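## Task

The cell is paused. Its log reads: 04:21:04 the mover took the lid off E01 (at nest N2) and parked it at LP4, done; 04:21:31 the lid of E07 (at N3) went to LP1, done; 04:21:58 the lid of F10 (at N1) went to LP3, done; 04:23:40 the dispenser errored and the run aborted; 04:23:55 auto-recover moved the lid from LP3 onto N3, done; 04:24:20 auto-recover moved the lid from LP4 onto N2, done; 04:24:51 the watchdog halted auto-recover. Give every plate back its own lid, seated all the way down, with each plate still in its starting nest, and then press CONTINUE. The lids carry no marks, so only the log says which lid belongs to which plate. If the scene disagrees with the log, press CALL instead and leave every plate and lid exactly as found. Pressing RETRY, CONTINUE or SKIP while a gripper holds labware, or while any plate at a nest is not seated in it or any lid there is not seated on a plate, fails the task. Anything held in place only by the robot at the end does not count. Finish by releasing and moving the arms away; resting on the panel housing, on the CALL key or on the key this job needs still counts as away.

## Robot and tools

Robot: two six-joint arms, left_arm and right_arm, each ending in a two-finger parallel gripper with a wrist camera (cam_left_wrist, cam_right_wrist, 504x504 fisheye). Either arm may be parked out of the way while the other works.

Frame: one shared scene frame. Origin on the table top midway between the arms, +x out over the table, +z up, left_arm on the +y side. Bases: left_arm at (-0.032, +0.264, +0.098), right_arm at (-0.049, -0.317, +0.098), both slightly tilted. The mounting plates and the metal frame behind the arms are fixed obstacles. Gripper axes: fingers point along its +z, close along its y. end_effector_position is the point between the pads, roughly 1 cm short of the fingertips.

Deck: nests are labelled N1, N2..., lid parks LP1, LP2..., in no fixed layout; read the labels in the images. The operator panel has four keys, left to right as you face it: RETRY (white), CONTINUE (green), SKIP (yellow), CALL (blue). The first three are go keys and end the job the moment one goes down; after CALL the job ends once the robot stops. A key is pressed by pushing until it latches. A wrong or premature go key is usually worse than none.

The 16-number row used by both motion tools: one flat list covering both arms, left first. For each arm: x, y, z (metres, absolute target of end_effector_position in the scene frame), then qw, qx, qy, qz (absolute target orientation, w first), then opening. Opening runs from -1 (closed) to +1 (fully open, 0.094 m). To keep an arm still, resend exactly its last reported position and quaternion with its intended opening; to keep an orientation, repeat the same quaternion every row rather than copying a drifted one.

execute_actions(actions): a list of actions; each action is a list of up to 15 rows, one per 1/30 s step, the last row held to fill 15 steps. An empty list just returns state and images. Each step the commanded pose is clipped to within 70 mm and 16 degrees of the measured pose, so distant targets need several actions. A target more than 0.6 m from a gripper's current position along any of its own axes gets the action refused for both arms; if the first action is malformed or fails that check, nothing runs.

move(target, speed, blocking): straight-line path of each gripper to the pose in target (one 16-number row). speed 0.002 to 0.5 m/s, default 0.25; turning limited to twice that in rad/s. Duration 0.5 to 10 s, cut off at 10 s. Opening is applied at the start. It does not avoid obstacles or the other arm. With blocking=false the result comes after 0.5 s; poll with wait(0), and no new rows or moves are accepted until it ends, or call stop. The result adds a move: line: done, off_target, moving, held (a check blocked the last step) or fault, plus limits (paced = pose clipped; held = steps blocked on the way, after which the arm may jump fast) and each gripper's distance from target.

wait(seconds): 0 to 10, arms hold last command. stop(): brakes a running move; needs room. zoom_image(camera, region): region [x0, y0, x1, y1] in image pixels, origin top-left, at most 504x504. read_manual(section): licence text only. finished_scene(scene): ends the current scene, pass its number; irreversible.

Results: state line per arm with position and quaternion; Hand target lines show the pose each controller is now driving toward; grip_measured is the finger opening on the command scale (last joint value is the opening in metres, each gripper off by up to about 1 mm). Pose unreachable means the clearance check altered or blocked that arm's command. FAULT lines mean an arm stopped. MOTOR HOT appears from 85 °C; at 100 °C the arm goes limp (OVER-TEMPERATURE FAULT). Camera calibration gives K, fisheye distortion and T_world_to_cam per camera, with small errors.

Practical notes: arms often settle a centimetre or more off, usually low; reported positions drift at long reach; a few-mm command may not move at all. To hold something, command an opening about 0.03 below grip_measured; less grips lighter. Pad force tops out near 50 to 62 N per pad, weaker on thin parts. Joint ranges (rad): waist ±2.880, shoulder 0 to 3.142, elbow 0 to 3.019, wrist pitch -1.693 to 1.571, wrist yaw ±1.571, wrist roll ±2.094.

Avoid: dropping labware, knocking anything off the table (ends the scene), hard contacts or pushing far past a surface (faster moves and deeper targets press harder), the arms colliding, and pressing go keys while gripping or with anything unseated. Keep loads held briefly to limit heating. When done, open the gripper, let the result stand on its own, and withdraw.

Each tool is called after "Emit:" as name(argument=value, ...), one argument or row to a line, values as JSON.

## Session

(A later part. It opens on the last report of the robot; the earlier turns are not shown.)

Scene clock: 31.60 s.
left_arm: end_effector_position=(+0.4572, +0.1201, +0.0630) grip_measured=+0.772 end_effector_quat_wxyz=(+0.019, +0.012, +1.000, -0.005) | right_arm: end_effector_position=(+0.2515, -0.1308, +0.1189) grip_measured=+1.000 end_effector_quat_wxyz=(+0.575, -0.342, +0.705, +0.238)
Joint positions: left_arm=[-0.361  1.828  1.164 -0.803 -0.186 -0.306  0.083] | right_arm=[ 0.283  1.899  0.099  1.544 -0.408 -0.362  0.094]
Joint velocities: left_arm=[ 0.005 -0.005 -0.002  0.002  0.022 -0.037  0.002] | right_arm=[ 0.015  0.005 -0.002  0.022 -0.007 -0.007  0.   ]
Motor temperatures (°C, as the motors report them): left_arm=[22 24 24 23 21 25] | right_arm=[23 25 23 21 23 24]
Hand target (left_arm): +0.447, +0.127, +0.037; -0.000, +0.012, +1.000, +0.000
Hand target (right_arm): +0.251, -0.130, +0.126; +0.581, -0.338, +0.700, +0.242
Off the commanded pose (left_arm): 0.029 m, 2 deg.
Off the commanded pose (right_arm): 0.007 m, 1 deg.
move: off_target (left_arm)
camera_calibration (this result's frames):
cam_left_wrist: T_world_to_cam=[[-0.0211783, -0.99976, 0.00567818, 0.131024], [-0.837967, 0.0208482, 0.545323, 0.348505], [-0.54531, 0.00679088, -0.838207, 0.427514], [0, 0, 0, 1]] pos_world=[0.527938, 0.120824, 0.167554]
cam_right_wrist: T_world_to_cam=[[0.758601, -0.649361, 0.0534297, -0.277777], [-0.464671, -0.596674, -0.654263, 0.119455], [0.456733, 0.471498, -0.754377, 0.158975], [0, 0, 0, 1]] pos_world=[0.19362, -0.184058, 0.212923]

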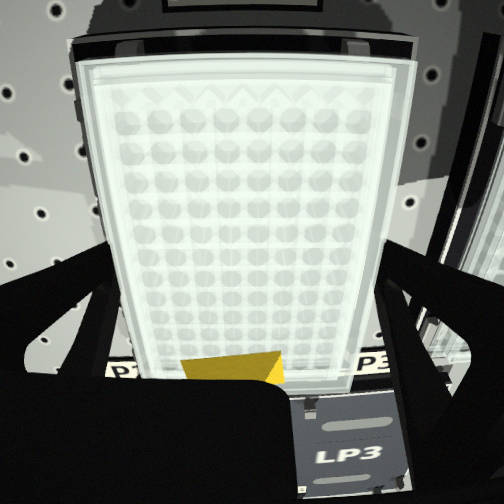

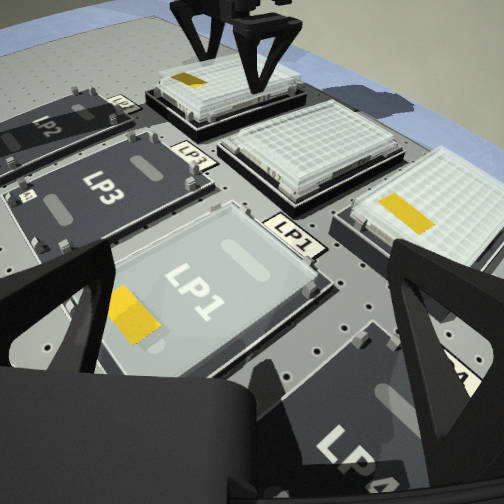

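Emit:
move(
  target=[0.4425,0.1285,0.037,-0.010,0.012,1,0.003,0.745,0.251,-0.13,0.126,0.581,-0.338,0.7,0.242,1],
  speed=0.01,
)

Emit:
zoom_image(
  camera="cam_right_wrist",
  region=[130,10,330,150],
)

Scene clock: 35.00 s.
left_arm: end_effector_position=(+0.4572, +0.1201, +0.0630) grip_measured=+0.772 end_effector_quat_wxyz=(+0.019, +0.012, +1.000, -0.005) | right_arm: end_effector_position=(+0.2515, -0.1308, +0.1189) grip_measured=+1.000 end_effector_quat_wxyz=(+0.575, -0.342, +0.705, +0.238)
Joint positions: left_arm=[-0.361  1.828  1.164 -0.803 -0.186 -0.306  0.083] | right_arm=[ 0.283  1.899  0.099  1.544 -0.408 -0.362  0.094]
Joint velocities: left_arm=[-0.005 -0.005 -0.012 -0.002 -0.007 -0.022 -0.   ] | right_arm=[-0.015  0.015 -0.002  0.002 -0.022 -0.037  0.   ]
Motor temperatures (°C, as the motors report them): left_arm=[22 24 24 23 21 25] | right_arm=[23 25 23 21 23 24]
Hand target (left_arm): +0.442, +0.129, +0.038; -0.010, +0.012, +1.000, +0.003
Hand target (right_arm): +0.251, -0.130, +0.126; +0.581, -0.338, +0.700, +0.242
Off the commanded pose (left_arm): 0.031 m, 3 deg.
Off the commanded pose (right_arm): 0.007 m, 1 deg.
move: off_target (left_arm)
camera_calibration (this result's frames):
cam_left_wrist: T_world_to_cam=[[-0.0211783, -0.99976, 0.00567818, 0.131024], [-0.837967, 0.0208482, 0.545323, 0.348505], [-0.54531, 0.00679088, -0.838207, 0.427514], [0, 0, 0, 1]] pos_world=[0.527938, 0.120824, 0.167554]
cam_right_wrist: T_world_to_cam=[[0.758601, -0.649361, 0.0534297, -0.277777], [-0.464671, -0.596674, -0.654263, 0.119455], [0.456733, 0.471498, -0.754377, 0.158975], [0, 0, 0, 1]] pos_world=[0.19362, -0.184058, 0.212923]

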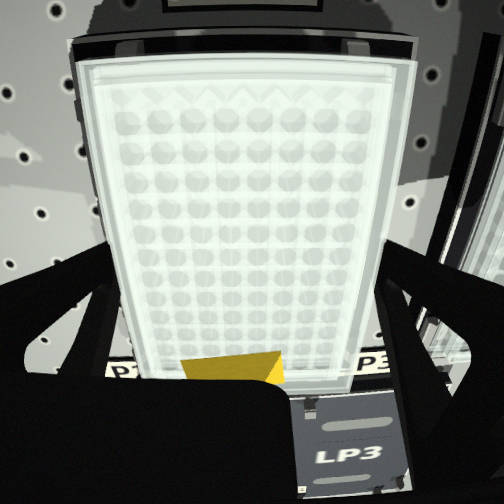

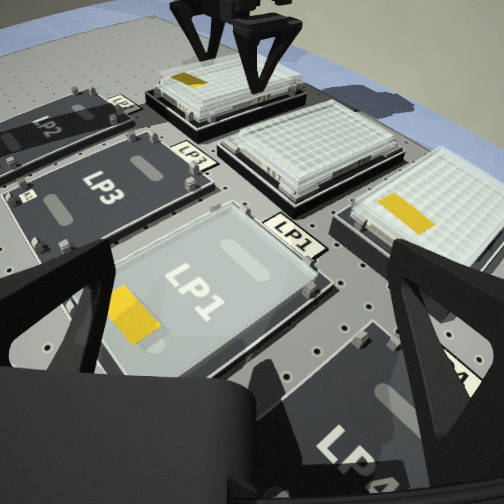

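Region (130, 10, 330, 150) of cam_right_wrist's 504x504 image, scaled by 2.520, with more detail than that image has; it fills the top 353 rows of this view, and the rest is white.

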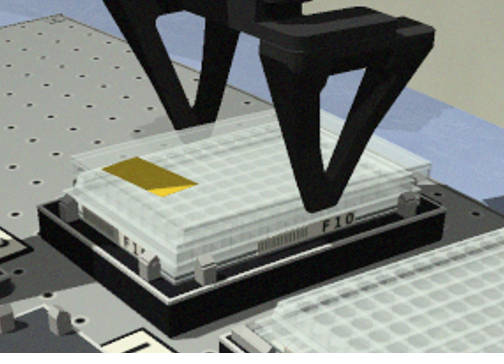

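Emit:
execute_actions(
  actions=[
    [[0.438,0.130,0.041,-0.02,0.012,1,0.006,0.745,0.251,-0.13,0.126,0.581,-0.338,0.7,0.242,1]],
  ],
)

Scene clock: 35.57 s.
left_arm: end_effector_position=(+0.4524, +0.1212, +0.0613) grip_measured=+0.772 end_effector_quat_wxyz=(+0.011, +0.013, +1.000, -0.003) | right_arm: end_effector_position=(+0.2515, -0.1308, +0.1189) grip_measured=+1.000 end_effector_quat_wxyz=(+0.575, -0.342, +0.705, +0.238)
Joint positions: left_arm=[-0.361  1.829  1.162 -0.817 -0.186 -0.306  0.083] | right_arm=[ 0.283  1.899  0.099  1.544 -0.408 -0.362  0.094]
Joint velocities: left_arm=[-0.005 -0.005 -0.017 -0.007  0.022  0.022  0.   ] | right_arm=[ 0.005 -0.005  0.012 -0.007 -0.066  0.007  0.   ]
Motor temperatures (°C, as the motors report them): left_arm=[22 24 24 23 21 25] | right_arm=[23 25 23 21 23 24]
Hand target (left_arm): +0.438, +0.130, +0.042; -0.020, +0.012, +1.000, +0.006
Hand target (right_arm): +0.251, -0.130, +0.126; +0.581, -0.338, +0.700, +0.242
Off the commanded pose (left_arm): 0.026 m, 4 deg.
Off the commanded pose (right_arm): 0.007 m, 1 deg.
camera_calibration (this result's frames):
cam_left_wrist: T_world_to_cam=[[-0.0244225, -0.999701, 0.000956864, 0.133862], [-0.828571, 0.0207773, 0.559498, 0.340348], [-0.559351, 0.0128715, -0.828831, 0.428481], [0, 0, 0, 1]] pos_world=[0.524943, 0.121235, 0.164586]
cam_right_wrist: T_world_to_cam=[[0.758601, -0.649361, 0.0534297, -0.277777], [-0.464671, -0.596674, -0.654263, 0.119455], [0.456733, 0.471498, -0.754377, 0.158975], [0, 0, 0, 1]] pos_world=[0.19362, -0.184058, 0.212923]

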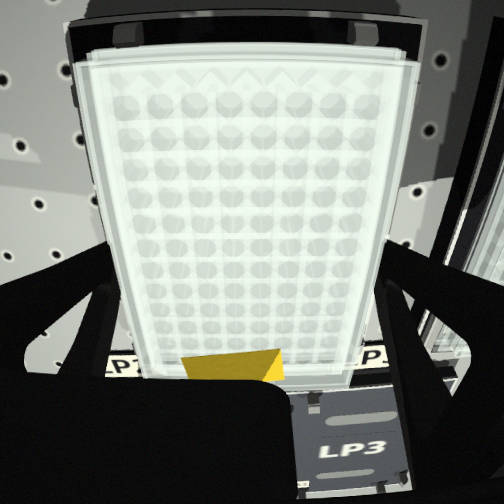

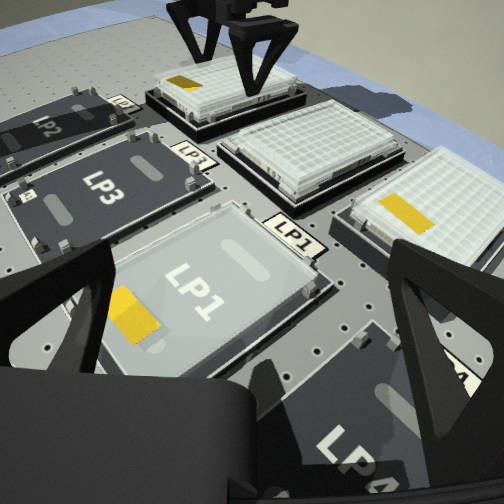

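Emit:
execute_actions(
  actions=[
    [[0.442,0.129,0.036,-0.016,0.012,1,0.005,0.745,0.251,-0.13,0.126,0.581,-0.338,0.7,0.242,1]],
    [[0.443,0.129,0.032,-0.016,0.012,1,0.005,0.745,0.251,-0.13,0.126,0.581,-0.338,0.7,0.242,1]],
  ],
)

Emit:
zoom_image(
  camera="cam_right_wrist",
  region=[130,10,330,150],
)

Scene clock: 42.97 s.
left_arm: end_effector_position=(+0.4513, +0.1215, +0.0581) grip_measured=+0.772 end_effector_quat_wxyz=(+0.008, +0.013, +1.000, -0.002) | right_arm: end_effector_position=(+0.2515, -0.1308, +0.1189) grip_measured=+1.000 end_effector_quat_wxyz=(+0.575, -0.342, +0.705, +0.238)
Joint positions: left_arm=[-0.359  1.836  1.162 -0.817 -0.185 -0.306  0.083] | right_arm=[ 0.283  1.899  0.099  1.544 -0.408 -0.362  0.094]
Joint velocities: left_arm=[-0.015 -0.005  0.007  0.002  0.007  0.081  0.001] | right_arm=[-0.015 -0.005 -0.007 -0.012 -0.037 -0.022  0.   ]
Motor temperatures (°C, as the motors report them): left_arm=[22 24 24 23 21 25] | right_arm=[23 25 23 21 23 24]
Hand target (left_arm): +0.442, +0.129, +0.033; -0.016, +0.012, +1.000, +0.005
Hand target (right_arm): +0.251, -0.130, +0.126; +0.581, -0.338, +0.700, +0.242
Off the commanded pose (left_arm): 0.028 m, 3 deg.
Off the commanded pose (right_arm): 0.007 m, 1 deg.
camera_calibration (this result's frames):
cam_left_wrist: T_world_to_cam=[[-0.0244975, -0.9997, -0.000407006, 0.134193], [-0.824949, 0.0199853, 0.564854, 0.339357], [-0.564676, 0.0141733, -0.825191, 0.427327], [0, 0, 0, 1]] pos_world=[0.524541, 0.121314, 0.160993]
cam_right_wrist: T_world_to_cam=[[0.758601, -0.649361, 0.0534297, -0.277777], [-0.464671, -0.596674, -0.654263, 0.119455], [0.456733, 0.471498, -0.754377, 0.158975], [0, 0, 0, 1]] pos_world=[0.19362, -0.184058, 0.212923]

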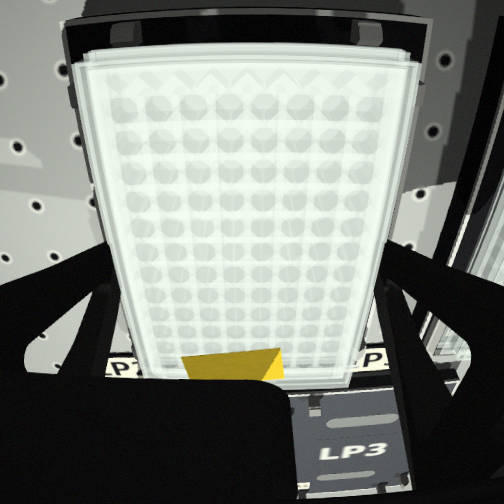

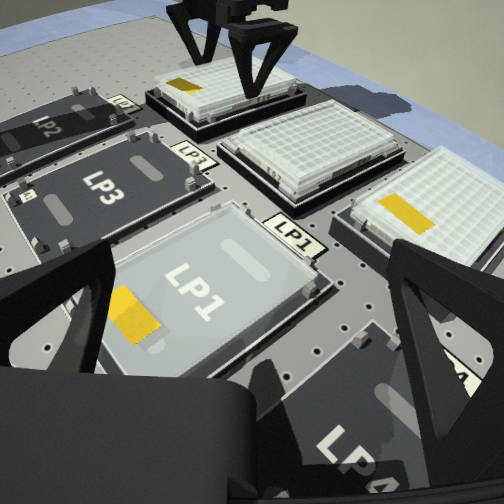

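Region (130, 10, 330, 150) of cam_right_wrist's 504x504 image, scaled by 2.520, with more detail than that image has; it fills the top 353 rows of this view, and the rest is white.

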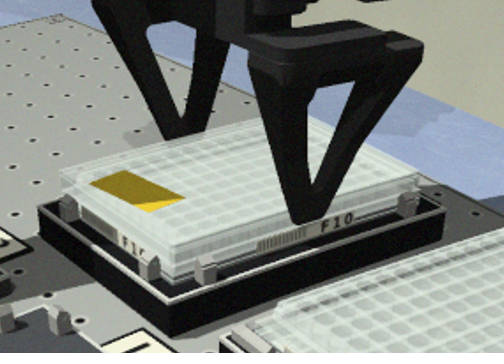

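Emit:
execute_actions(
  actions=[
    [[0.448,0.125,0.045,0,0.012,1,0,1,0.251,-0.13,0.126,0.581,-0.338,0.7,0.242,1]],
  ],
)

Emit:
move(
  target=[0.46,0.119,0.13,0,0.012,1,0,1,0.251,-0.13,0.126,0.581,-0.338,0.7,0.242,1],
  speed=0.06,
)

Emit:
zoom_image(
  camera="cam_right_wrist",
  region=[130,10,330,150],
)

Emit:
move(
  target=[0.27,-0.07,0.12,0,0,1,0,1,0.27,-0.29,0.13,0.5,-0.455,0.64,0.36,1],
  speed=0.15,
)

Emit:
move(
  target=[0.265,-0.062,0.055,0,0,1,0,1,0.27,-0.29,0.13,0.5,-0.455,0.64,0.36,1],
  speed=0.06,
)

Scene clock: 43.60 s.
left_arm: end_effector_position=(+0.4515, +0.1214, +0.0581) grip_measured=+0.999 end_effector_quat_wxyz=(+0.008, +0.013, +1.000, -0.002) | right_arm: end_effector_position=(+0.2515, -0.1308, +0.1189) grip_measured=+1.000 end_effector_quat_wxyz=(+0.575, -0.342, +0.705, +0.238)
Joint positions: left_arm=[-0.359  1.836  1.162 -0.816 -0.185 -0.306  0.094] | right_arm=[ 0.283  1.899  0.099  1.544 -0.408 -0.362  0.094]
Joint velocities: left_arm=[-0.005 -0.005 -0.017 -0.012 -0.022 -0.051  0.001] | right_arm=[-0.024 -0.015  0.002 -0.007  0.037  0.007  0.   ]
Motor temperatures (°C, as the motors report them): left_arm=[22 24 24 23 21 25] | right_arm=[23 25 23 21 23 24]
Hand target (left_arm): +0.448, +0.125, +0.045; +0.000, +0.012, +1.000, +0.000
Hand target (right_arm): +0.251, -0.130, +0.126; +0.581, -0.338, +0.700, +0.242
Off the commanded pose (left_arm): 0.014 m, 1 deg.
Off the commanded pose (right_arm): 0.007 m, 1 deg.
camera_calibration (this result's frames):
cam_left_wrist: T_world_to_cam=[[-0.0243579, -0.999703, -0.00017717, 0.134061], [-0.825351, 0.0200098, 0.564265, 0.339715], [-0.564094, 0.0138906, -0.825594, 0.427224], [0, 0, 0, 1]] pos_world=[0.524644, 0.121289, 0.161048]
cam_right_wrist: T_world_to_cam=[[0.758601, -0.649361, 0.0534297, -0.277777], [-0.464671, -0.596674, -0.654263, 0.119455], [0.456733, 0.471498, -0.754377, 0.158975], [0, 0, 0, 1]] pos_world=[0.19362, -0.184058, 0.212923]

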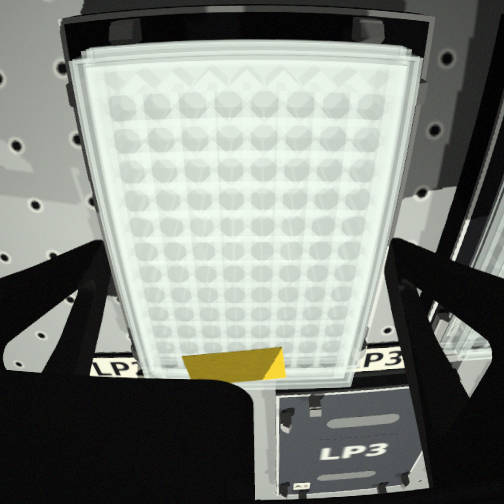

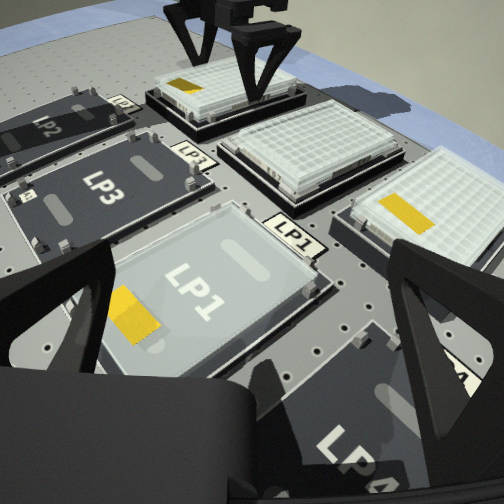

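Scene clock: 45.17 s.
left_arm: end_effector_position=(+0.4401, +0.1288, +0.1053) grip_measured=+0.999 end_effector_quat_wxyz=(-0.024, +0.015, +1.000, +0.009) | right_arm: end_effector_position=(+0.2515, -0.1308, +0.1189) grip_measured=+1.000 end_effector_quat_wxyz=(+0.575, -0.342, +0.705, +0.238)
Joint positions: left_arm=[-0.37   1.766  1.208 -1.003 -0.184 -0.327  0.094] | right_arm=[ 0.283  1.899  0.099  1.544 -0.408 -0.362  0.094]
Joint velocities: left_arm=[-0.005 -0.005  0.002 -0.002  0.007  0.037  0.   ] | right_arm=[-0.024 -0.005 -0.002 -0.002  0.022 -0.051  0.   ]
Motor temperatures (°C, as the motors report them): left_arm=[22 24 24 23 21 25] | right_arm=[23 25 23 21 23 24]
Hand target (left_arm): +0.458, +0.120, +0.131; +0.000, +0.012, +1.000, -0.000
Hand target (right_arm): +0.251, -0.130, +0.126; +0.581, -0.338, +0.700, +0.242
Off the commanded pose (left_arm): 0.033 m, 3 deg.
Off the commanded pose (right_arm): 0.007 m, 1 deg.
move: off_target (left_arm)
camera_calibration (this result's frames):
cam_left_wrist: T_world_to_cam=[[-0.0283284, -0.999386, -0.0206056, 0.145037], [-0.787262, 0.00960349, 0.616544, 0.282574], [-0.615968, 0.0336877, -0.78705, 0.475873], [0, 0, 0, 1]] pos_world=[0.519691, 0.126203, 0.203305]
cam_right_wrist: T_world_to_cam=[[0.758601, -0.649361, 0.0534297, -0.277777], [-0.464671, -0.596674, -0.654263, 0.119455], [0.456733, 0.471498, -0.754377, 0.158975], [0, 0, 0, 1]] pos_world=[0.19362, -0.184058, 0.212923]

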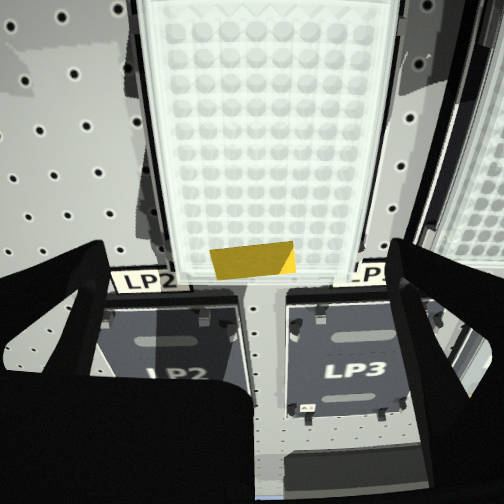

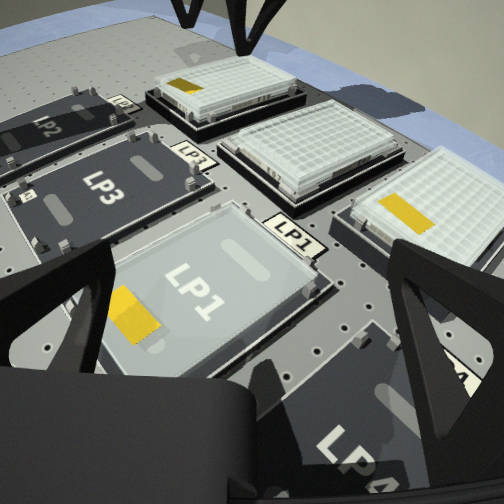

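Region (130, 10, 330, 150) of cam_right_wrist's 504x504 image, scaled by 2.520, with more detail than that image has; it fills the top 353 rows of this view, and the rest is white.

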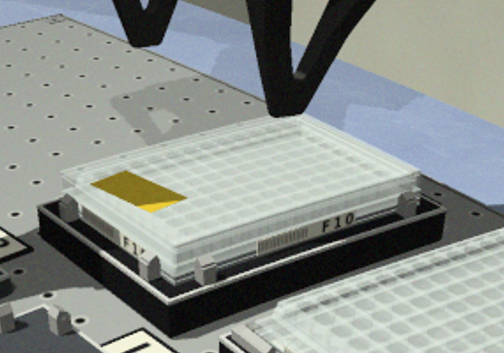

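Scene clock: 47.40 s.
left_arm: end_effector_position=(+0.2662, -0.0656, +0.1264) grip_measured=+0.999 end_effector_quat_wxyz=(-0.001, +0.006, +1.000, -0.003) | right_arm: end_effector_position=(+0.2586, -0.2553, +0.1266) grip_measured=+1.000 end_effector_quat_wxyz=(+0.520, -0.374, +0.677, +0.364)
Joint positions: left_arm=[-0.933  1.744  1.081 -0.952 -0.184 -0.906  0.094] | right_arm=[-0.43   1.43   0.291  0.125 -1.269 -1.078  0.094]
Joint velocities: left_arm=[-0.005 -0.005  0.002  0.007  0.007 -0.095  0.002] | right_arm=[-0.005 -0.005 -0.012  0.002 -0.022  0.051  0.   ]
Motor temperatures (°C, as the motors report them): left_arm=[22 24 24 23 21 25] | right_arm=[23 25 23 21 23 24]
Hand target (left_arm): +0.267, -0.069, +0.120; -0.001, +0.000, +1.000, -0.003
Hand target (right_arm): +0.258, -0.253, +0.127; +0.520, -0.376, +0.675, +0.364
Off the commanded pose (left_arm): 0.009 m, 1 deg.
Off the commanded pose (right_arm): 0.037 m, 10 deg.
move: held (right_arm); limits=held; held on 21 of 67 steps (right_arm), including the last (right_arm)
pose unreachable (right arm): on one or more control steps of this call, first in action 0 (counted from 0), this arm could not follow its commanded pose, so it was not sent that pose on those steps. On the call's last step it was still not sent that pose. It may still have moved: this result reports where it is.
cause: the commanded pose would bring two parts of the arm too close to each other (its wrist (the part past joint 4) and its wrist camera, with joints 5 (wrist yaw) and 6 (wrist roll) between them).
camera_calibration (this result's frames):
cam_left_wrist: T_world_to_cam=[[-0.0106116, -0.999943, 0.000912359, -0.0611801], [-0.815192, 0.00917938, 0.579117, 0.146696], [-0.579093, 0.00540161, -0.815244, 0.383816], [0, 0, 0, 1]] pos_world=[0.341202, -0.0645964, 0.228005]
cam_right_wrist: T_world_to_cam=[[0.885931, -0.451308, -0.10699, -0.326487], [-0.397915, -0.621038, -0.67526, 0.0327054], [0.238306, 0.640807, -0.729779, 0.316819], [0, 0, 0, 1]] pos_world=[0.226759, -0.330054, 0.218361]

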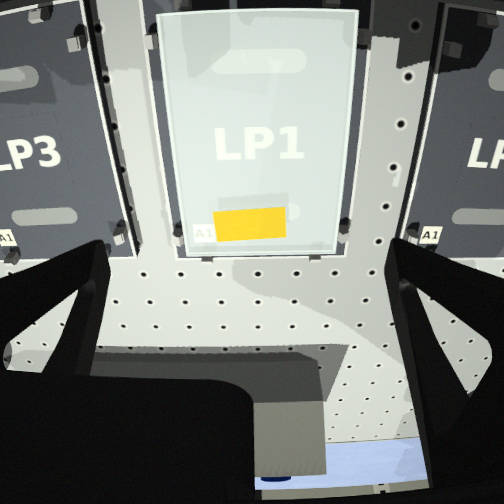

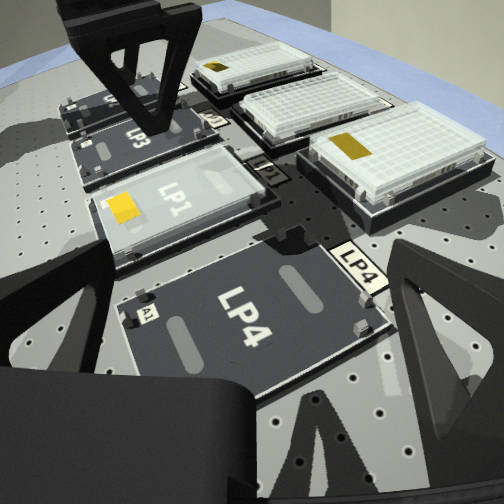

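Scene clock: 49.27 s.
left_arm: end_effector_position=(+0.2657, -0.0707, +0.0714) grip_measured=+0.999 end_effector_quat_wxyz=(+0.006, +0.001, +1.000, -0.010) | right_arm: end_effector_position=(+0.2503, -0.2520, +0.1243) grip_measured=+1.000 end_effector_quat_wxyz=(+0.507, -0.370, +0.680, +0.379)
Joint positions: left_arm=[-0.919  1.837  1.029 -0.783 -0.187 -0.899  0.094] | right_arm=[-0.431  1.43   0.293  0.043 -1.274 -1.122  0.094]
Joint velocities: left_arm=[ 0.015 -0.015 -0.002 -0.017 -0.066 -0.007  0.002] | right_arm=[-0.015  0.005 -0.002 -0.022 -0.007 -0.037  0.   ]
Motor temperatures (°C, as the motors report them): left_arm=[22 24 24 23 21 25] | right_arm=[23 25 23 21 23 24]
Hand target (left_arm): +0.266, -0.063, +0.055; +0.000, -0.000, +1.000, -0.000
Hand target (right_arm): +0.251, -0.252, +0.124; +0.509, -0.371, +0.680, +0.377
Off the commanded pose (left_arm): 0.019 m, 1 deg.
Off the commanded pose (right_arm): 0.043 m, 11 deg.
move: held (right_arm), off_target (left_arm); limits=held; held on 49 of 56 steps (right_arm), including the last (right_arm)
pose unreachable (right arm): on one or more control steps of this call, first in action 0 (counted from 0), this arm could not follow its commanded pose, so it was not sent that pose on those steps. On the call's last step it was still not sent that pose. It may still have moved: this result reports where it is.
cause: the commanded pose would bring two parts of the arm too close to each other (its wrist (the part past joint 4) and its wrist camera, with joints 5 (wrist yaw) and 6 (wrist roll) between them).
camera_calibration (this result's frames):
cam_left_wrist: T_world_to_cam=[[0.000422557, -0.999874, 0.0158925, -0.0703137], [-0.823779, 0.00866156, 0.566844, 0.181266], [-0.56691, -0.0133314, -0.823672, 0.33473], [0, 0, 0, 1]] pos_world=[0.339115, -0.0674124, 0.174075]
cam_right_wrist: T_world_to_cam=[[0.889043, -0.43491, -0.143024, -0.310062], [-0.410638, -0.61937, -0.669147, 0.0327316], [0.202434, 0.653632, -0.729237, 0.327079], [0, 0, 0, 1]] pos_world=[0.222887, -0.328366, 0.216074]

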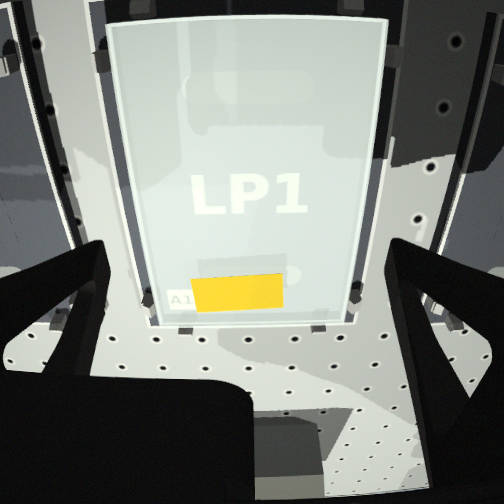

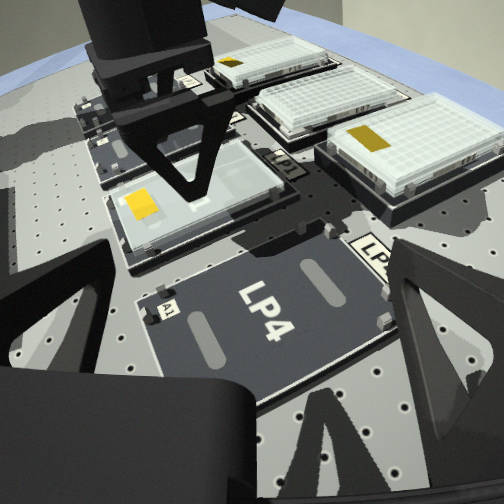

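Emit:
move(
  target=[0.27,-0.063,0.028,0,-0.012,1,0,1,0.251,-0.252,0.124,0.509,-0.371,0.68,0.377,1],
  speed=0.04,
)

Scene clock: 50.80 s.
left_arm: end_effector_position=(+0.2718, -0.0726, +0.0455) grip_measured=+0.999 end_effector_quat_wxyz=(+0.007, -0.009, +1.000, -0.011) | right_arm: end_effector_position=(+0.2503, -0.2520, +0.1243) grip_measured=+1.000 end_effector_quat_wxyz=(+0.507, -0.370, +0.680, +0.379)
Joint positions: left_arm=[-0.9    1.895  1.029 -0.72  -0.188 -0.899  0.094] | right_arm=[-0.431  1.43   0.293  0.043 -1.274 -1.122  0.094]
Joint velocities: left_arm=[-0.015 -0.024 -0.012 -0.012 -0.022 -0.007 -0.001] | right_arm=[-0.015  0.005 -0.007 -0.002 -0.007  0.007  0.   ]
Motor temperatures (°C, as the motors report them): left_arm=[22 24 24 23 21 25] | right_arm=[23 25 23 21 23 24]
Hand target (left_arm): +0.270, -0.063, +0.028; -0.000, -0.012, +1.000, +0.000
Hand target (right_arm): +0.251, -0.252, +0.124; +0.509, -0.371, +0.680, +0.377
Off the commanded pose (left_arm): 0.020 m, 2 deg.
Off the commanded pose (right_arm): 0.001 m, 0 deg.
move: off_target (left_arm)
camera_calibration (this result's frames):
cam_left_wrist: T_world_to_cam=[[0.0198357, -0.999649, 0.0175578, -0.0770632], [-0.824527, -0.00642334, 0.565786, 0.200232], [-0.565474, -0.0256996, -0.824365, 0.315575], [0, 0, 0, 1]] pos_world=[0.345075, -0.0676399, 0.148213]
cam_right_wrist: T_world_to_cam=[[0.889043, -0.43491, -0.143024, -0.310062], [-0.410638, -0.61937, -0.669147, 0.0327316], [0.202434, 0.653632, -0.729237, 0.327079], [0, 0, 0, 1]] pos_world=[0.222887, -0.328366, 0.216074]

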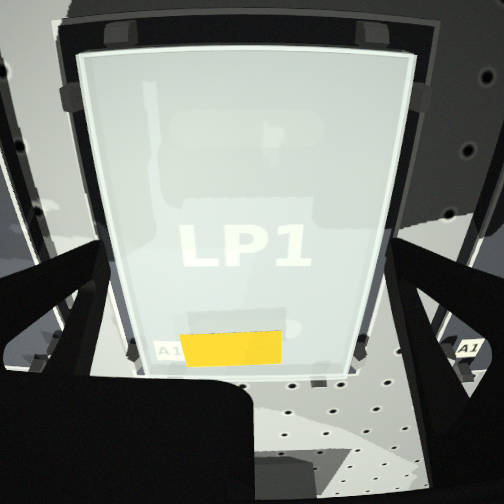

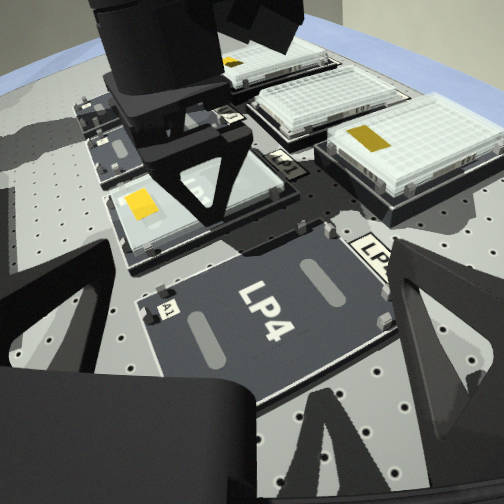

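Emit:
execute_actions(
  actions=[
    [[0.27,-0.063,0.0245,0,-0.012,1,0,1,0.251,-0.252,0.124,0.509,-0.371,0.68,0.377,1]],
    [[0.27,-0.063,0.0245,0,-0.012,1,0,0.745,0.251,-0.252,0.124,0.509,-0.371,0.68,0.377,1]],
  ],
)

Scene clock: 51.87 s.
left_arm: end_effector_position=(+0.2717, -0.0725, +0.0428) grip_measured=+0.770 end_effector_quat_wxyz=(+0.008, -0.009, +1.000, -0.012) | right_arm: end_effector_position=(+0.2503, -0.2520, +0.1243) grip_measured=+1.000 end_effector_quat_wxyz=(+0.507, -0.370, +0.680, +0.379)
Joint positions: left_arm=[-0.899  1.899  1.026 -0.71  -0.188 -0.899  0.083] | right_arm=[-0.431  1.43   0.293  0.043 -1.274 -1.122  0.094]
Joint velocities: left_arm=[-0.015  0.005  0.002 -0.002  0.037  0.007 -0.   ] | right_arm=[-0.015 -0.005 -0.007  0.002  0.051 -0.007  0.   ]
Motor temperatures (°C, as the motors report them): left_arm=[22 24 24 23 21 25] | right_arm=[23 25 23 21 23 24]
Hand target (left_arm): +0.270, -0.063, +0.025; +0.000, -0.012, +1.000, +0.000
Hand target (right_arm): +0.251, -0.252, +0.124; +0.509, -0.371, +0.680, +0.377
Off the commanded pose (left_arm): 0.021 m, 2 deg.
Off the commanded pose (right_arm): 0.001 m, 0 deg.
camera_calibration (this result's frames):
cam_left_wrist: T_world_to_cam=[[0.0209976, -0.999599, 0.0189957, -0.0773175], [-0.825424, -0.00661201, 0.564474, 0.201887], [-0.564122, -0.0275321, -0.825232, 0.312786], [0, 0, 0, 1]] pos_world=[0.344716, -0.06734, 0.145629]
cam_right_wrist: T_world_to_cam=[[0.889043, -0.43491, -0.143024, -0.310062], [-0.410638, -0.61937, -0.669147, 0.0327316], [0.202434, 0.653632, -0.729237, 0.327079], [0, 0, 0, 1]] pos_world=[0.222887, -0.328366, 0.216074]

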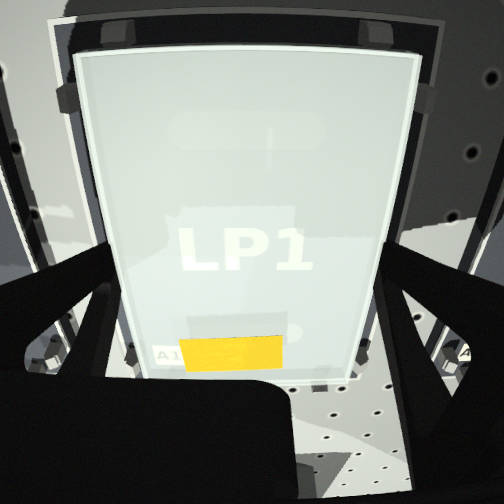

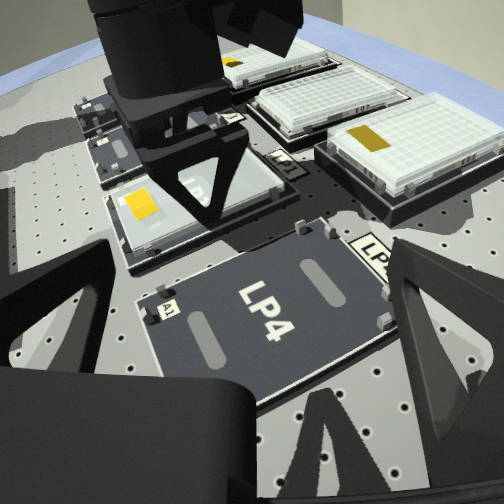

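Emit:
move(
  target=[0.283,-0.085,0.125,0.02,-0.012,1,-0.025,0.745,0.251,-0.252,0.124,0.509,-0.371,0.68,0.377,1],
  speed=0.05,
)

Emit:
move(
  target=[0.45,-0.008,0.115,0,0.022,1,0,0.745,0.251,-0.252,0.124,0.509,-0.371,0.68,0.377,1],
  speed=0.12,
)

Emit:
move(
  target=[0.444,-0.003,0.052,0,0.022,1,0,0.745,0.251,-0.252,0.124,0.509,-0.371,0.68,0.377,1],
  speed=0.04,
)

Scene clock: 54.30 s.
left_arm: end_effector_position=(+0.2696, -0.0658, +0.1011) grip_measured=+0.770 end_effector_quat_wxyz=(+0.002, -0.009, +1.000, -0.006) | right_arm: end_effector_position=(+0.2503, -0.2520, +0.1243) grip_measured=+1.000 end_effector_quat_wxyz=(+0.507, -0.370, +0.680, +0.379)
Joint positions: left_arm=[-0.917  1.784  1.057 -0.876 -0.186 -0.92   0.083] | right_arm=[-0.431  1.43   0.293  0.043 -1.274 -1.122  0.094]
Joint velocities: left_arm=[-0.005 -0.005  0.017 -0.007 -0.007 -0.081 -0.   ] | right_arm=[-0.005 -0.024 -0.007 -0.002  0.007 -0.037  0.   ]
Motor temperatures (°C, as the motors report them): left_arm=[22 24 24 23 21 25] | right_arm=[23 25 23 21 23 24]
Hand target (left_arm): +0.281, -0.083, +0.126; +0.019, -0.012, +0.999, -0.026
Hand target (right_arm): +0.251, -0.252, +0.124; +0.509, -0.371, +0.680, +0.377
Off the commanded pose (left_arm): 0.033 m, 3 deg.
Off the commanded pose (right_arm): 0.001 m, 0 deg.
move: off_target (left_arm)
camera_calibration (this result's frames):
cam_left_wrist: T_world_to_cam=[[0.0211267, -0.999748, 0.00761317, -0.0706071], [-0.818632, -0.0129269, 0.574174, 0.164072], [-0.57393, -0.0183627, -0.818698, 0.362546], [0, 0, 0, 1]] pos_world=[0.343882, -0.061811, 0.203147]
cam_right_wrist: T_world_to_cam=[[0.889043, -0.43491, -0.143024, -0.310062], [-0.410638, -0.61937, -0.669147, 0.0327316], [0.202434, 0.653632, -0.729237, 0.327079], [0, 0, 0, 1]] pos_world=[0.222887, -0.328366, 0.216074]

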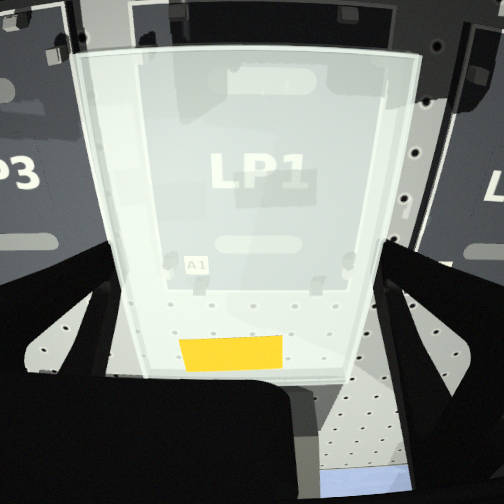

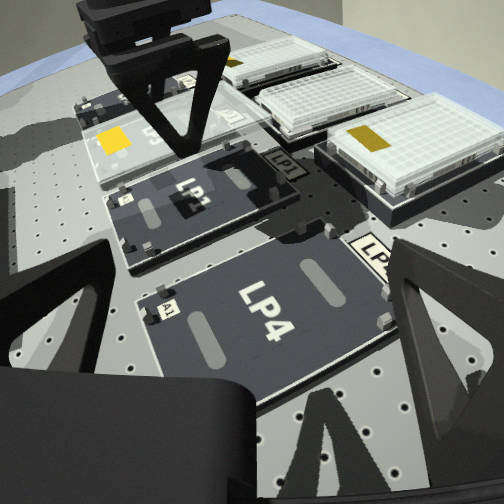

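Scene clock: 56.30 s.
left_arm: end_effector_position=(+0.4361, -0.0051, +0.1188) grip_measured=+0.770 end_effector_quat_wxyz=(+0.002, +0.020, +1.000, -0.001) | right_arm: end_effector_position=(+0.2503, -0.2520, +0.1243) grip_measured=+1.000 end_effector_quat_wxyz=(+0.507, -0.370, +0.680, +0.379)
Joint positions: left_arm=[-0.612  1.883  1.359 -1.027 -0.195 -0.552  0.083] | right_arm=[-0.431  1.43   0.293  0.043 -1.274 -1.122  0.094]
Joint velocities: left_arm=[-0.015 -0.005  0.012 -0.002  0.007 -0.081 -0.   ] | right_arm=[-0.015 -0.005  0.007 -0.022 -0.037 -0.007  0.   ]
Motor temperatures (°C, as the motors report them): left_arm=[22 24 24 23 21 25] | right_arm=[23 25 23 21 23 24]
Hand target (left_arm): +0.450, -0.009, +0.117; +0.001, +0.022, +1.000, +0.001
Hand target (right_arm): +0.251, -0.252, +0.124; +0.509, -0.371, +0.680, +0.377
Off the commanded pose (left_arm): 0.015 m, 0 deg.
Off the commanded pose (right_arm): 0.001 m, 0 deg.
move: off_target (left_arm)
camera_calibration (this result's frames):
cam_left_wrist: T_world_to_cam=[[-0.0375848, -0.999288, -0.00330118, 0.0133065], [-0.818113, 0.0288732, 0.574332, 0.290972], [-0.573828, 0.0242869, -0.818616, 0.47382], [0, 0, 0, 1]] pos_world=[0.510439, -0.00661193, 0.220806]
cam_right_wrist: T_world_to_cam=[[0.889043, -0.43491, -0.143024, -0.310062], [-0.410638, -0.61937, -0.669147, 0.0327316], [0.202434, 0.653632, -0.729237, 0.327079], [0, 0, 0, 1]] pos_world=[0.222887, -0.328366, 0.216074]

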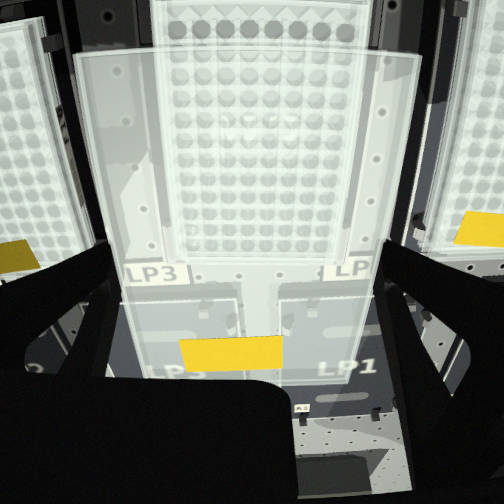

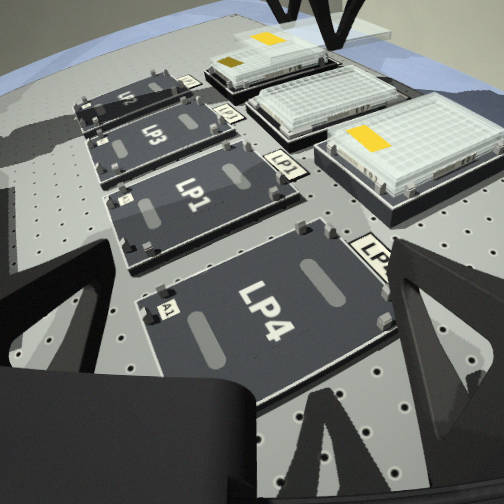

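Scene clock: 58.33 s.
left_arm: end_effector_position=(+0.4473, -0.0111, +0.0742) grip_measured=+0.770 end_effector_quat_wxyz=(+0.012, +0.023, +1.000, -0.007) | right_arm: end_effector_position=(+0.2503, -0.2520, +0.1243) grip_measured=+1.000 end_effector_quat_wxyz=(+0.507, -0.370, +0.680, +0.379)
Joint positions: left_arm=[-0.594  1.96   1.347 -0.91  -0.195 -0.523  0.083] | right_arm=[-0.431  1.43   0.293  0.043 -1.274 -1.122  0.094]
Joint velocities: left_arm=[ 0.005 -0.005 -0.007  0.022 -0.037 -0.007 -0.001] | right_arm=[-0.005  0.005 -0.022 -0.002 -0.022  0.022  0.   ]
Motor temperatures (°C, as the motors report them): left_arm=[22 24 24 23 21 25] | right_arm=[23 25 23 21 23 24]
Hand target (left_arm): +0.444, -0.004, +0.053; +0.000, +0.022, +1.000, +0.000
Hand target (right_arm): +0.251, -0.252, +0.124; +0.509, -0.371, +0.680, +0.377
Off the commanded pose (left_arm): 0.024 m, 2 deg.
Off the commanded pose (right_arm): 0.001 m, 0 deg.
move: off_target (left_arm)
camera_calibration (this result's frames):
cam_left_wrist: T_world_to_cam=[[-0.0429073, -0.999044, 0.00836773, 0.00911289], [-0.829422, 0.040289, 0.557168, 0.332454], [-0.556973, 0.0169662, -0.830358, 0.43716], [0, 0, 0, 1]] pos_world=[0.519622, -0.011707, 0.17769]
cam_right_wrist: T_world_to_cam=[[0.889043, -0.43491, -0.143024, -0.310062], [-0.410638, -0.61937, -0.669147, 0.0327316], [0.202434, 0.653632, -0.729237, 0.327079], [0, 0, 0, 1]] pos_world=[0.222887, -0.328366, 0.216074]

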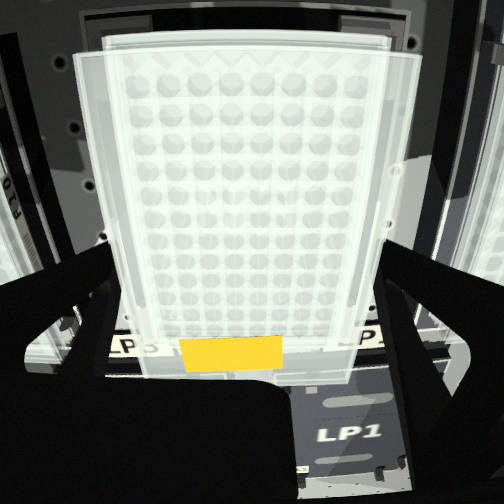

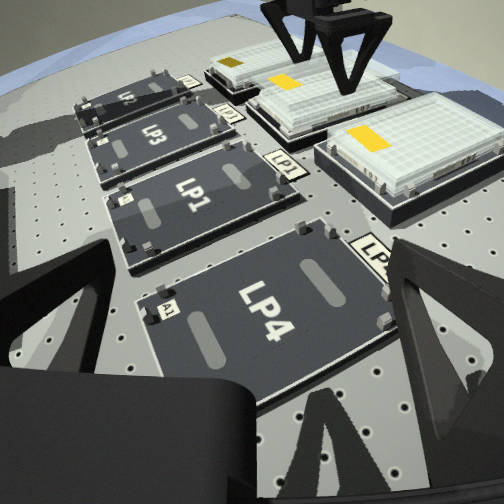

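Emit:
execute_actions(
  actions=[
    [[0.444,-0.003,0.047,0,0.022,1,0,0.745,0.251,-0.252,0.124,0.509,-0.371,0.68,0.377,1]],
    [[0.444,-0.003,0.042,0,0.022,1,0,0.745,0.251,-0.252,0.124,0.509,-0.371,0.68,0.377,1]],
    [[0.444,-0.003,0.038,0,0.022,1,0,0.745,0.251,-0.252,0.124,0.509,-0.371,0.68,0.377,1]],
    [[0.444,-0.003,0.034,0,0.022,1,0,0.745,0.251,-0.252,0.124,0.509,-0.371,0.68,0.377,1]],
  ],
)

Emit:
zoom_image(
  camera="cam_right_wrist",
  region=[200,20,504,230],
)

Scene clock: 60.50 s.
left_arm: end_effector_position=(+0.4487, -0.0115, +0.0588) grip_measured=+0.770 end_effector_quat_wxyz=(+0.015, +0.023, +1.000, -0.008) | right_arm: end_effector_position=(+0.2503, -0.2520, +0.1243) grip_measured=+1.000 end_effector_quat_wxyz=(+0.507, -0.370, +0.680, +0.379)
Joint positions: left_arm=[-0.588  1.984  1.337 -0.87  -0.195 -0.516  0.083] | right_arm=[-0.431  1.43   0.293  0.043 -1.274 -1.122  0.094]
Joint velocities: left_arm=[-0.024 -0.015 -0.017 -0.012 -0.007  0.007 -0.001] | right_arm=[ 0.015 -0.005  0.007  0.012 -0.066  0.007  0.   ]
Motor temperatures (°C, as the motors report them): left_arm=[22 24 24 23 21 25] | right_arm=[23 25 23 21 23 24]
Hand target (left_arm): +0.444, -0.003, +0.035; +0.000, +0.022, +1.000, +0.000
Hand target (right_arm): +0.251, -0.252, +0.124; +0.509, -0.371, +0.680, +0.377
Off the commanded pose (left_arm): 0.027 m, 2 deg.
Off the commanded pose (right_arm): 0.001 m, 0 deg.
camera_calibration (this result's frames):
cam_left_wrist: T_world_to_cam=[[-0.0428899, -0.999021, 0.0108709, 0.00881665], [-0.83212, 0.0417422, 0.553022, 0.343574], [-0.552934, 0.0146732, -0.833096, 0.423483], [0, 0, 0, 1]] pos_world=[0.520431, -0.0117473, 0.162702]
cam_right_wrist: T_world_to_cam=[[0.889043, -0.43491, -0.143024, -0.310062], [-0.410638, -0.61937, -0.669147, 0.0327316], [0.202434, 0.653632, -0.729237, 0.327079], [0, 0, 0, 1]] pos_world=[0.222887, -0.328366, 0.216074]

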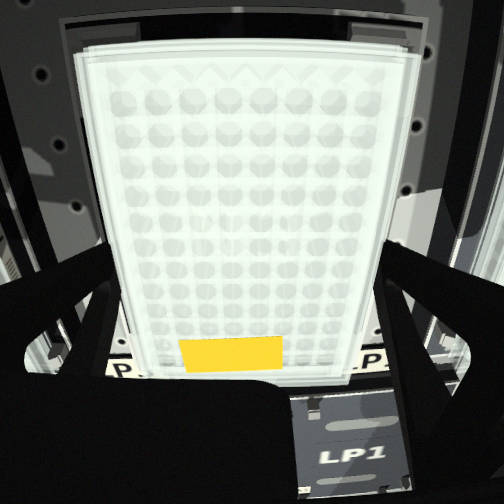

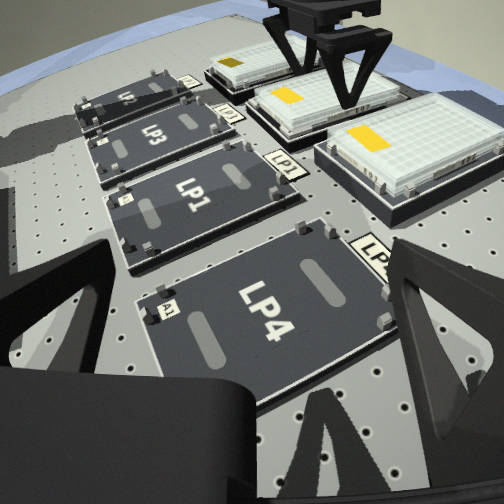

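Region (200, 20, 504, 230) of cam_right_wrist's 504x504 image, scaled by 1.658, with more detail than that image has; it fills the top 348 rows of this view, and the rest is white.

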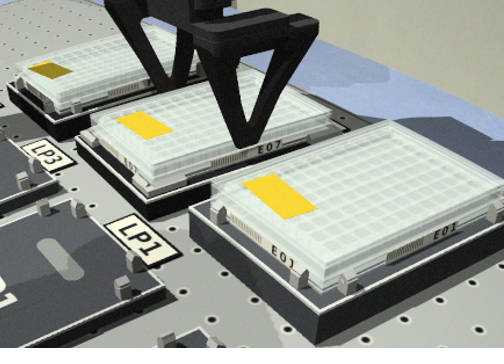

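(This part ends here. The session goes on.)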